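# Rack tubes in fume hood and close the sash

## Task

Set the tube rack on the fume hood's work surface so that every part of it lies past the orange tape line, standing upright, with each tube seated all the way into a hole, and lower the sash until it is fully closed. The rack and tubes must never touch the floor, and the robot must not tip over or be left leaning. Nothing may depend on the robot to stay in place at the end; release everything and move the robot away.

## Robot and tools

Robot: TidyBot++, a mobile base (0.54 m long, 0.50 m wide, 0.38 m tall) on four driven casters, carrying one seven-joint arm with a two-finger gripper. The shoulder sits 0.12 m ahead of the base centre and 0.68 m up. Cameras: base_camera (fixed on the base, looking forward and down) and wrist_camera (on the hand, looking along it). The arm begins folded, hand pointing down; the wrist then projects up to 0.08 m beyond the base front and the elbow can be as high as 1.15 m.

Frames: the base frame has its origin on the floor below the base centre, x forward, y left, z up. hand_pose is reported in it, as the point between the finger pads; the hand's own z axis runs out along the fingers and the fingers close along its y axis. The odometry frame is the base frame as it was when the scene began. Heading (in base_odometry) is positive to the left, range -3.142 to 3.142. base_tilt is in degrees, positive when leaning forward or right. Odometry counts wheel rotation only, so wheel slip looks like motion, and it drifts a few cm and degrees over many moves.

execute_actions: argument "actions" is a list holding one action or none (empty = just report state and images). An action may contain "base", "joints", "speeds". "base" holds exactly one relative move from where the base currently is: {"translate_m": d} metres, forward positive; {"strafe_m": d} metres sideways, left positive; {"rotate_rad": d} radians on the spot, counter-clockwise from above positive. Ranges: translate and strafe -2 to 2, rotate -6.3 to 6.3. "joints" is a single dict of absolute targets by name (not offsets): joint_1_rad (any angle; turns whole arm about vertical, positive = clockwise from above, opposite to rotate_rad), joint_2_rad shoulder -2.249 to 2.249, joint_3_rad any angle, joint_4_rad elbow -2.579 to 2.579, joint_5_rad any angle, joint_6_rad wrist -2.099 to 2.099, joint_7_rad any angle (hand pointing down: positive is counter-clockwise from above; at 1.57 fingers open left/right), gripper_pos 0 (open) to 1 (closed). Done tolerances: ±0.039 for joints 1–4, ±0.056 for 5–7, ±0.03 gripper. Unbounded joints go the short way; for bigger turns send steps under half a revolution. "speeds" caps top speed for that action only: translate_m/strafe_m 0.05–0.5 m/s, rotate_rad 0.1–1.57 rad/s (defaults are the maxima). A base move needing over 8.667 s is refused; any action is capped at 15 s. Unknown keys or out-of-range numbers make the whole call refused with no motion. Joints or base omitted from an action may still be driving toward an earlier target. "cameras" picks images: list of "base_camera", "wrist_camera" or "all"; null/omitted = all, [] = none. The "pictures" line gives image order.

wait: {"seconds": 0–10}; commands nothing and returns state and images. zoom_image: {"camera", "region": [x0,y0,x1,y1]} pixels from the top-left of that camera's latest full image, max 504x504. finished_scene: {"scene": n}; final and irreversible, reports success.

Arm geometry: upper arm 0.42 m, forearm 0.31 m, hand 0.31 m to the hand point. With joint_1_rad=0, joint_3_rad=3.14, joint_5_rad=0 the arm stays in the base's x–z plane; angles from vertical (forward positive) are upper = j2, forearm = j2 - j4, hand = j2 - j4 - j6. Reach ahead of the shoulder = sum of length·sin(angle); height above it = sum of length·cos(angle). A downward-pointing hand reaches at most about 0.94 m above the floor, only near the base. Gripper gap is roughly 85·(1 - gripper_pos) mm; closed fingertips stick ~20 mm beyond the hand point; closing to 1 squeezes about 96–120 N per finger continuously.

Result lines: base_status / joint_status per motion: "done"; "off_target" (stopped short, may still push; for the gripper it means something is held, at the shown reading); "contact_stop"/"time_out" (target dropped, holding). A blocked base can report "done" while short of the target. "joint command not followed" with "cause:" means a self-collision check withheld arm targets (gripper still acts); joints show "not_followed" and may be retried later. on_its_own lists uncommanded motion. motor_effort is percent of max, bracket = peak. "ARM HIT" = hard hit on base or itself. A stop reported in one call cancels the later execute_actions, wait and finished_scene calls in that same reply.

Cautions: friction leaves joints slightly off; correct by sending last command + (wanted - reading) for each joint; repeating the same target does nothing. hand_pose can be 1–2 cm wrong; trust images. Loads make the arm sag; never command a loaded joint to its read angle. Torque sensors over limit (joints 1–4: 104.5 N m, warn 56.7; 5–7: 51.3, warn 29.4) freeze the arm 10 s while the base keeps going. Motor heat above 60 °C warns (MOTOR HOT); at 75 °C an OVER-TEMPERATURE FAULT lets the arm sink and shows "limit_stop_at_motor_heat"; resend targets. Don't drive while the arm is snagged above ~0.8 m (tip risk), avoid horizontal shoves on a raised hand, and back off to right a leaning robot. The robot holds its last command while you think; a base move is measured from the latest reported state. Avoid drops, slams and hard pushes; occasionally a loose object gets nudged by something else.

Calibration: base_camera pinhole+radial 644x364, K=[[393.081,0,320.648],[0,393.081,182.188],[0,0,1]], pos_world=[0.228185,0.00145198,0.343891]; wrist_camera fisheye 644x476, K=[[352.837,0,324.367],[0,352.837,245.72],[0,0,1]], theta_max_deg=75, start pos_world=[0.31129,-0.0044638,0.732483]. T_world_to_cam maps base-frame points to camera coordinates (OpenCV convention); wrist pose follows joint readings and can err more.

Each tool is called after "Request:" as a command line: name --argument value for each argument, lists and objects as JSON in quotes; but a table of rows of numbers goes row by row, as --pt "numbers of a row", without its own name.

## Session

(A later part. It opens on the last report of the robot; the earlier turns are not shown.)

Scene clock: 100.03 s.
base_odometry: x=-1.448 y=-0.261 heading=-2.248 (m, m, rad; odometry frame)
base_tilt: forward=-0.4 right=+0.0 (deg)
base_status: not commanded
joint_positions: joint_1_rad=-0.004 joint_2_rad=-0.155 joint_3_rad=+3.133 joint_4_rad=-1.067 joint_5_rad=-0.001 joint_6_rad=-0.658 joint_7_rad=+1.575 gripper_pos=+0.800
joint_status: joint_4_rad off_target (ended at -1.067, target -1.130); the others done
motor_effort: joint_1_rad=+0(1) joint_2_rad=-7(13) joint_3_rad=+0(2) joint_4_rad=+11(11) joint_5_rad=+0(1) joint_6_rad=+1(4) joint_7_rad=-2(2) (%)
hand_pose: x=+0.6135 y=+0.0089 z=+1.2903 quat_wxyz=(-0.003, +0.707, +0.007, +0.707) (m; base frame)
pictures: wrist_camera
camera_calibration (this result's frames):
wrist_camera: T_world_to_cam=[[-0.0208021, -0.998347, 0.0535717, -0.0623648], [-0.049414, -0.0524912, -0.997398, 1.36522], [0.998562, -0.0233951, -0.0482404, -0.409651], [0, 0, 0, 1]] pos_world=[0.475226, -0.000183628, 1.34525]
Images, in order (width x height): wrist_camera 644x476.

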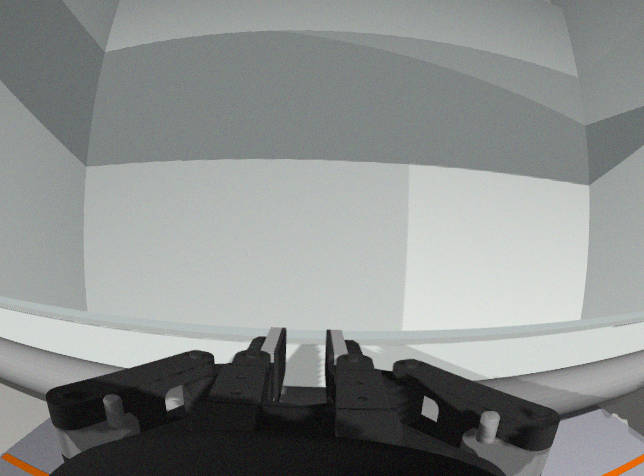

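Request:
execute_actions --actions '[{"joints":{"joint_2_rad":-0.115,"joint_4_rad":-1.18,"joint_6_rad":-0.73}}]' --cameras '[]'

Request:
execute_actions --actions '[{"joints":{"joint_2_rad":-0.175,"joint_4_rad":-1.395,"joint_6_rad":-0.57}}]' --cameras '["wrist_camera"]'

Scene clock: 101.40 s.
base_odometry: x=-1.448 y=-0.261 heading=-2.248 (m, m, rad; odometry frame)
base_tilt: forward=-0.4 right=+0.0 (deg)
base_status: not commanded
joint_positions: joint_1_rad=-0.004 joint_2_rad=-0.166 joint_3_rad=+3.133 joint_4_rad=-1.106 joint_5_rad=-0.001 joint_6_rad=-0.658 joint_7_rad=+1.575 gripper_pos=+0.800
joint_status: joint_2_rad off_target (ended at -0.166, target -0.115); joint_4_rad off_target (ended at -1.106, target -1.180); joint_6_rad off_target (ended at -0.658, target -0.730)
motor_effort: joint_1_rad=+0(0) joint_2_rad=-2(7) joint_3_rad=-2(1) joint_4_rad=+9(10) joint_5_rad=-1(1) joint_6_rad=+0(5) joint_7_rad=-2(1) (%)
hand_pose: x=+0.6145 y=+0.0090 z=+1.2735 quat_wxyz=(-0.003, +0.717, +0.007, +0.697) (m; base frame)
pictures: none
No camera images: the call's "cameras" was empty. Leave "cameras" out to get every camera's image.

Scene clock: 103.10 s.
base_odometry: x=-1.448 y=-0.261 heading=-2.248 (m, m, rad; odometry frame)
base_tilt: forward=-0.4 right=+0.0 (deg)
base_status: not commanded
joint_positions: joint_1_rad=-0.004 joint_2_rad=-0.224 joint_3_rad=+3.133 joint_4_rad=-1.346 joint_5_rad=-0.001 joint_6_rad=-0.512 joint_7_rad=+1.575 gripper_pos=+0.800
joint_status: joint_2_rad off_target (ended at -0.224, target -0.175); joint_4_rad off_target (ended at -1.346, target -1.395); joint_6_rad off_target (ended at -0.512, target -0.570)
motor_effort: joint_1_rad=+0(0) joint_2_rad=-6(7) joint_3_rad=-1(1) joint_4_rad=+15(15) joint_5_rad=+0(1) joint_6_rad=+4(9) joint_7_rad=-1(2) (%)
hand_pose: x=+0.6192 y=+0.0091 z=+1.2086 quat_wxyz=(-0.003, +0.729, +0.007, +0.684) (m; base frame)
pictures: wrist_camera
camera_calibration (this result's frames):
wrist_camera: T_world_to_cam=[[-0.0176415, -0.998266, 0.056151, -0.062774], [-0.113652, -0.0537936, -0.992063, 1.31741], [0.993364, -0.0238831, -0.112506, -0.338451], [0, 0, 0, 1]] pos_world=[0.484823, 0.000119571, 1.2724]
Images, in order (width x height): wrist_camera 644x476.

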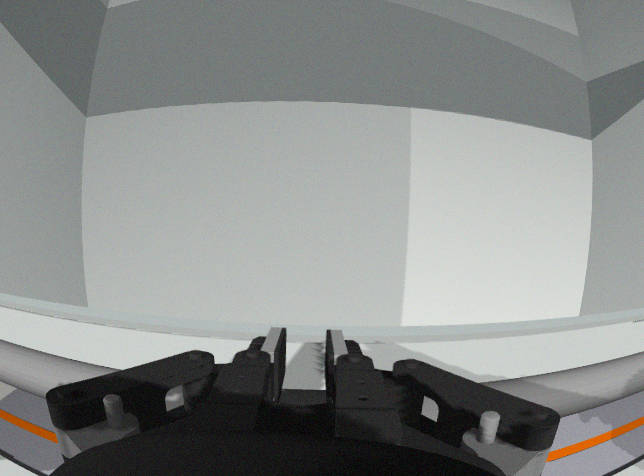

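Request:
execute_actions --actions '[{"joints":{"joint_2_rad":-0.235,"joint_4_rad":-1.59,"joint_6_rad":-0.41}}]' --cameras '[]'

Request:
execute_actions --actions '[{"joints":{"joint_2_rad":-0.26,"joint_4_rad":-1.77,"joint_6_rad":-0.255}}]' --cameras '["wrist_camera"]'

Request:
execute_actions --actions '[{"joints":{"joint_2_rad":-0.265,"joint_4_rad":-1.935,"joint_6_rad":-0.10}}]' --cameras '["wrist_camera"]'

Scene clock: 105.00 s.
base_odometry: x=-1.448 y=-0.261 heading=-2.248 (m, m, rad; odometry frame)
base_tilt: forward=-0.4 right=+0.0 (deg)
base_status: not commanded
joint_positions: joint_1_rad=-0.005 joint_2_rad=-0.264 joint_3_rad=+3.133 joint_4_rad=-1.528 joint_5_rad=-0.001 joint_6_rad=-0.349 joint_7_rad=+1.575 gripper_pos=+0.800
joint_status: joint_4_rad off_target (ended at -1.528, target -1.590); joint_6_rad off_target (ended at -0.349, target -0.410); the others done
motor_effort: joint_1_rad=+2(1) joint_2_rad=-3(6) joint_3_rad=+0(1) joint_4_rad=+14(15) joint_5_rad=+0(0) joint_6_rad=+2(6) joint_7_rad=-1(2) (%)
hand_pose: x=+0.6196 y=+0.0092 z=+1.1696 quat_wxyz=(-0.003, +0.722, +0.007, +0.692) (m; base frame)
pictures: none
No camera images: the call's "cameras" was empty. Leave "cameras" out to get every camera's image.

Scene clock: 106.80 s.
base_odometry: x=-1.448 y=-0.261 heading=-2.248 (m, m, rad; odometry frame)
base_tilt: forward=-0.4 right=+0.0 (deg)
base_status: not commanded
joint_positions: joint_1_rad=-0.006 joint_2_rad=-0.290 joint_3_rad=+3.133 joint_4_rad=-1.711 joint_5_rad=-0.001 joint_6_rad=-0.192 joint_7_rad=+1.575 gripper_pos=+0.800
joint_status: joint_4_rad off_target (ended at -1.711, target -1.770); joint_6_rad off_target (ended at -0.192, target -0.255); the others done
motor_effort: joint_1_rad=+2(2) joint_2_rad=-3(5) joint_3_rad=+1(2) joint_4_rad=+15(15) joint_5_rad=+0(0) joint_6_rad=+2(6) joint_7_rad=-1(2) (%)
hand_pose: x=+0.6205 y=+0.0096 z=+1.1184 quat_wxyz=(-0.003, +0.722, +0.007, +0.692) (m; base frame)
pictures: wrist_camera
camera_calibration (this result's frames):
wrist_camera: T_world_to_cam=[[-0.0180711, -0.99827, 0.0559442, -0.0566861], [-0.0931608, -0.0540287, -0.994184, 1.21771], [0.995487, -0.0231778, -0.0920233, -0.374061], [0, 0, 0, 1]] pos_world=[0.484791, 0.000533459, 1.17938]
Images, in order (width x height): wrist_camera 644x476.

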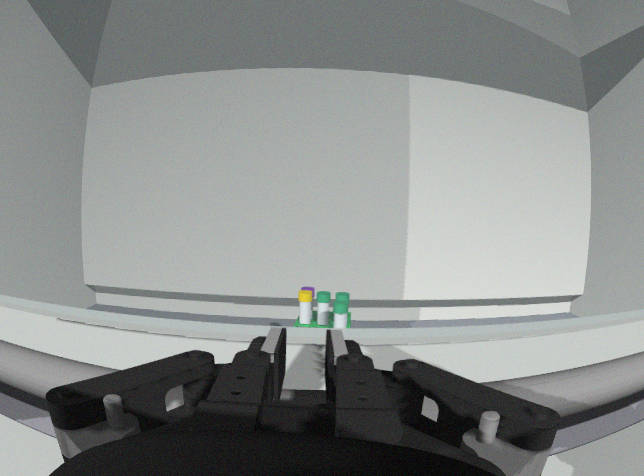

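Scene clock: 108.63 s.
base_odometry: x=-1.448 y=-0.261 heading=-2.248 (m, m, rad; odometry frame)
base_tilt: forward=-0.4 right=+0.0 (deg)
base_status: not commanded
joint_positions: joint_1_rad=-0.007 joint_2_rad=-0.300 joint_3_rad=+3.133 joint_4_rad=-1.870 joint_5_rad=-0.001 joint_6_rad=-0.039 joint_7_rad=+1.575 gripper_pos=+0.800
joint_status: joint_4_rad off_target (ended at -1.870, target -1.935); joint_6_rad off_target (ended at -0.039, target -0.100); the others done
motor_effort: joint_1_rad=+1(2) joint_2_rad=-7(10) joint_3_rad=-1(2) joint_4_rad=+14(15) joint_5_rad=+0(1) joint_6_rad=+1(6) joint_7_rad=-1(2) (%)
hand_pose: x=+0.6200 y=+0.0099 z=+1.0720 quat_wxyz=(-0.003, +0.720, +0.007, +0.693) (m; base frame)
pictures: wrist_camera
camera_calibration (this result's frames):
wrist_camera: T_world_to_cam=[[-0.0176068, -0.998283, 0.0558615, -0.0539934], [-0.0884352, -0.0540963, -0.994612, 1.1691], [0.995926, -0.0224521, -0.0873309, -0.38315], [0, 0, 0, 1]] pos_world=[0.484028, 0.000740621, 1.13235]
Images, in order (width x height): wrist_camera 644x476.

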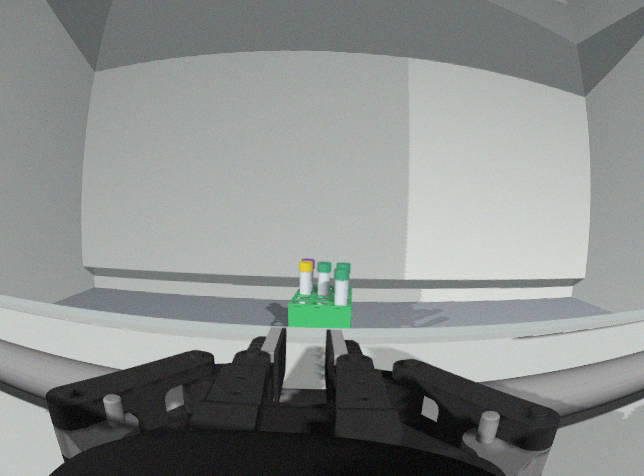

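Request:
execute_actions --actions '[{"joints":{"joint_2_rad":-0.25,"joint_4_rad":-2.02,"joint_6_rad":-0.05}}]' --cameras '["wrist_camera"]'

Request:
execute_actions --actions '[{"joints":{"joint_2_rad":-0.24,"joint_4_rad":-2.09,"joint_6_rad":-0.0}}]' --cameras '["wrist_camera"]'

Scene clock: 110.40 s.
base_odometry: x=-1.448 y=-0.261 heading=-2.248 (m, m, rad; odometry frame)
base_tilt: forward=-0.4 right=+0.0 (deg)
base_status: not commanded
joint_positions: joint_1_rad=-0.007 joint_2_rad=-0.300 joint_3_rad=+3.133 joint_4_rad=-1.943 joint_5_rad=-0.001 joint_6_rad=+0.008 joint_7_rad=+1.575 gripper_pos=+0.800
joint_status: joint_2_rad off_target (ended at -0.300, target -0.250); joint_4_rad off_target (ended at -1.943, target -2.020); joint_6_rad off_target (ended at +0.008, target -0.050)
motor_effort: joint_1_rad=+1(2) joint_2_rad=-7(8) joint_3_rad=+0(1) joint_4_rad=+12(14) joint_5_rad=-1(1) joint_6_rad=+0(5) joint_7_rad=-2(2) (%)
hand_pose: x=+0.6186 y=+0.0099 z=+1.0415 quat_wxyz=(-0.003, +0.729, +0.008, +0.684) (m; base frame)
pictures: wrist_camera
camera_calibration (this result's frames):
wrist_camera: T_world_to_cam=[[-0.0161794, -0.998262, 0.0566672, -0.0540811], [-0.11331, -0.0544789, -0.992065, 1.15137], [0.993428, -0.0224719, -0.112231, -0.356976], [0, 0, 0, 1]] pos_world=[0.484217, 0.00071635, 1.10523]
Images, in order (width x height): wrist_camera 644x476.

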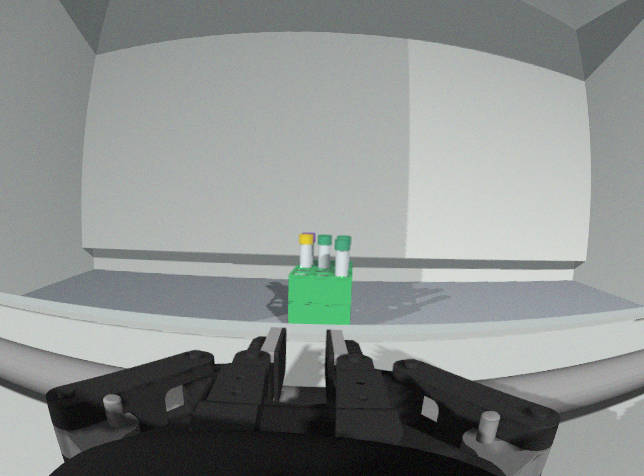

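Scene clock: 111.97 s.
base_odometry: x=-1.448 y=-0.261 heading=-2.248 (m, m, rad; odometry frame)
base_tilt: forward=-0.4 right=+0.0 (deg)
base_status: not commanded
joint_positions: joint_1_rad=-0.007 joint_2_rad=-0.296 joint_3_rad=+3.133 joint_4_rad=-2.006 joint_5_rad=-0.001 joint_6_rad=+0.058 joint_7_rad=+1.575 gripper_pos=+0.800
joint_status: joint_2_rad off_target (ended at -0.296, target -0.240); joint_4_rad off_target (ended at -2.006, target -2.090); joint_6_rad off_target (ended at +0.058, target +0.000)
motor_effort: joint_1_rad=+2(2) joint_2_rad=-5(7) joint_3_rad=+1(1) joint_4_rad=+10(11) joint_5_rad=-1(1) joint_6_rad=-1(5) joint_7_rad=-2(2) (%)
hand_pose: x=+0.6176 y=+0.0098 z=+1.0152 quat_wxyz=(-0.003, +0.735, +0.008, +0.678) (m; base frame)
pictures: wrist_camera
camera_calibration (this result's frames):
wrist_camera: T_world_to_cam=[[-0.0151771, -0.998247, 0.0571979, -0.0538418], [-0.131188, -0.054722, -0.989846, 1.13399], [0.991241, -0.0225267, -0.130128, -0.339325], [0, 0, 0, 1]] pos_world=[0.484302, 0.000662575, 1.0814]
Images, in order (width x height): wrist_camera 644x476.

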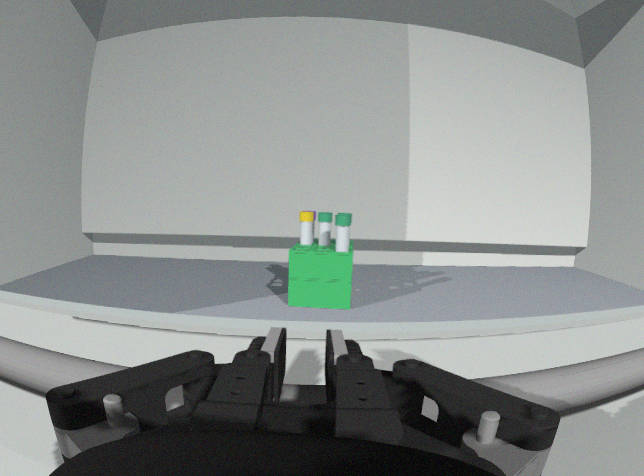

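Request:
execute_actions --actions '[{"joints":{"joint_2_rad":-0.225,"joint_4_rad":-2.14,"joint_6_rad":0.02}}]' --cameras '["wrist_camera"]'

Scene clock: 113.10 s.
base_odometry: x=-1.448 y=-0.261 heading=-2.248 (m, m, rad; odometry frame)
base_tilt: forward=-0.4 right=+0.0 (deg)
base_status: not commanded
joint_positions: joint_1_rad=-0.007 joint_2_rad=-0.291 joint_3_rad=+3.133 joint_4_rad=-2.032 joint_5_rad=-0.001 joint_6_rad=+0.080 joint_7_rad=+1.575 gripper_pos=+0.800
joint_status: joint_2_rad off_target (ended at -0.291, target -0.225); joint_4_rad off_target (ended at -2.032, target -2.140); joint_6_rad off_target (ended at +0.080, target +0.020)
motor_effort: joint_1_rad=+2(2) joint_2_rad=-4(6) joint_3_rad=+1(1) joint_4_rad=+6(10) joint_5_rad=+0(1) joint_6_rad=-4(6) joint_7_rad=-2(2) (%)
hand_pose: x=+0.6178 y=+0.0098 z=+1.0035 quat_wxyz=(-0.003, +0.738, +0.008, +0.674) (m; base frame)
pictures: wrist_camera
camera_calibration (this result's frames):
wrist_camera: T_world_to_cam=[[-0.014586, -0.998243, 0.0574276, -0.0537424], [-0.1399, -0.0548313, -0.988646, 1.12659], [0.990058, -0.0224546, -0.138855, -0.331652], [0, 0, 0, 1]] pos_world=[0.485181, 0.000677512, 1.07084]
Images, in order (width x height): wrist_camera 644x476.

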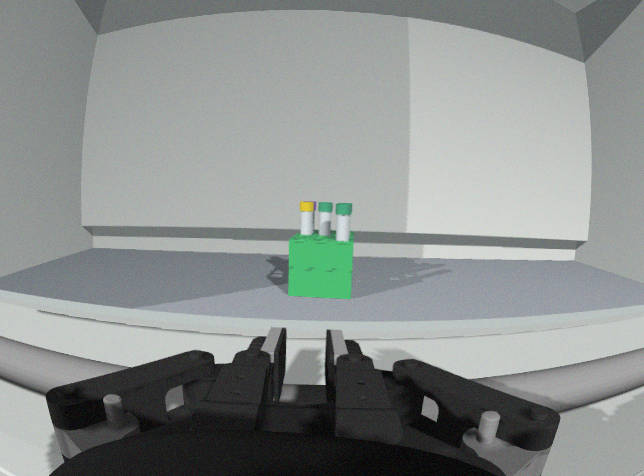

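Request:
execute_actions --actions '[{"joints":{"joint_6_rad":-0.06}}]' --cameras '[]'

Request:
execute_actions --actions '[{"joints":{"joint_2_rad":-0.31,"joint_4_rad":-1.95,"joint_6_rad":0.03}}]' --cameras '[]'

Request:
execute_actions --actions '[{"base":{"translate_m":-0.5}}]' --cameras '["wrist_camera"]'

Scene clock: 113.77 s.
base_odometry: x=-1.448 y=-0.261 heading=-2.248 (m, m, rad; odometry frame)
base_tilt: forward=-0.4 right=+0.0 (deg)
base_status: not commanded
joint_positions: joint_1_rad=-0.007 joint_2_rad=-0.291 joint_3_rad=+3.133 joint_4_rad=-2.029 joint_5_rad=-0.001 joint_6_rad=+0.074 joint_7_rad=+1.575 gripper_pos=+0.800
joint_status: joint_6_rad off_target (ended at +0.074, target -0.060)
motor_effort: joint_1_rad=+2(2) joint_2_rad=-2(4) joint_3_rad=+1(1) joint_4_rad=+3(6) joint_5_rad=-1(1) joint_6_rad=-6(9) joint_7_rad=-2(3) (%)
hand_pose: x=+0.6179 y=+0.0098 z=+1.0033 quat_wxyz=(-0.003, +0.739, +0.008, +0.673) (m; base frame)
pictures: none
No camera images: the call's "cameras" was empty. Leave "cameras" out to get every camera's image.

Scene clock: 115.00 s.
base_odometry: x=-1.448 y=-0.261 heading=-2.248 (m, m, rad; odometry frame)
base_tilt: forward=-0.4 right=+0.0 (deg)
base_status: not commanded
joint_positions: joint_1_rad=-0.007 joint_2_rad=-0.295 joint_3_rad=+3.133 joint_4_rad=-1.961 joint_5_rad=-0.001 joint_6_rad=+0.045 joint_7_rad=+1.575 gripper_pos=+0.800
joint_status: all done
motor_effort: joint_1_rad=+1(2) joint_2_rad=-13(13) joint_3_rad=+0(0) joint_4_rad=+24(24) joint_5_rad=+0(1) joint_6_rad=+8(9) joint_7_rad=-1(2) (%)
hand_pose: x=+0.6202 y=+0.0100 z=+1.0388 quat_wxyz=(-0.003, +0.725, +0.008, +0.689) (m; base frame)
pictures: none
No camera images: the call's "cameras" was empty. Leave "cameras" out to get every camera's image.

Scene clock: 117.47 s.
base_odometry: x=-1.134 y=+0.129 heading=-2.249 (m, m, rad; odometry frame)
base_tilt: forward=-0.4 right=+0.0 (deg)
base_status: done
joint_positions: joint_1_rad=-0.007 joint_2_rad=-0.309 joint_3_rad=+3.132 joint_4_rad=-1.959 joint_5_rad=-0.001 joint_6_rad=+0.045 joint_7_rad=+1.575 gripper_pos=+0.800
joint_status: not commanded
motor_effort: joint_1_rad=+0(1) joint_2_rad=-12(17) joint_3_rad=-1(4) joint_4_rad=+24(24) joint_5_rad=+0(0) joint_6_rad=+8(9) joint_7_rad=-2(1) (%)
hand_pose: x=+0.6153 y=+0.0102 z=+1.0473 quat_wxyz=(-0.003, +0.719, +0.008, +0.695) (m; base frame)
pictures: wrist_camera
camera_calibration (this result's frames):
wrist_camera: T_world_to_cam=[[-0.01706, -0.998291, 0.0558901, -0.0527291], [-0.0839632, -0.0542704, -0.99499, 1.14174], [0.996323, -0.0216672, -0.0828939, -0.385552], [0, 0, 0, 1]] pos_world=[0.479099, 0.000970153, 1.10701]
Images, in order (width x height): wrist_camera 644x476.

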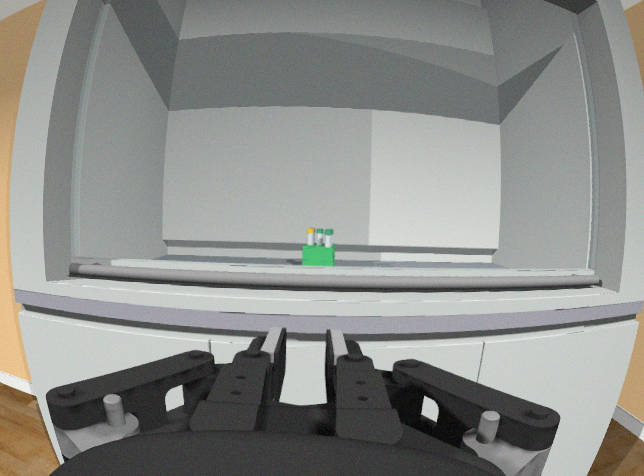

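Request:
zoom_image --camera "wrist_camera" --region '[40, 210, 360, 330]'

Region (40, 210, 360, 330) of wrist_camera's 644x476 image, scaled by 1.575; it fills the top 189 rows of this view, and the rest is white.

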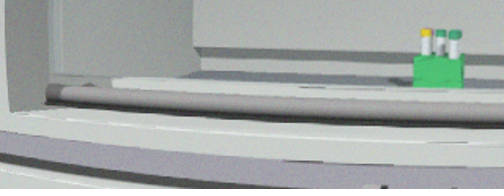

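Request:
finished_scene --scene 1

The scene is finished: the task was done.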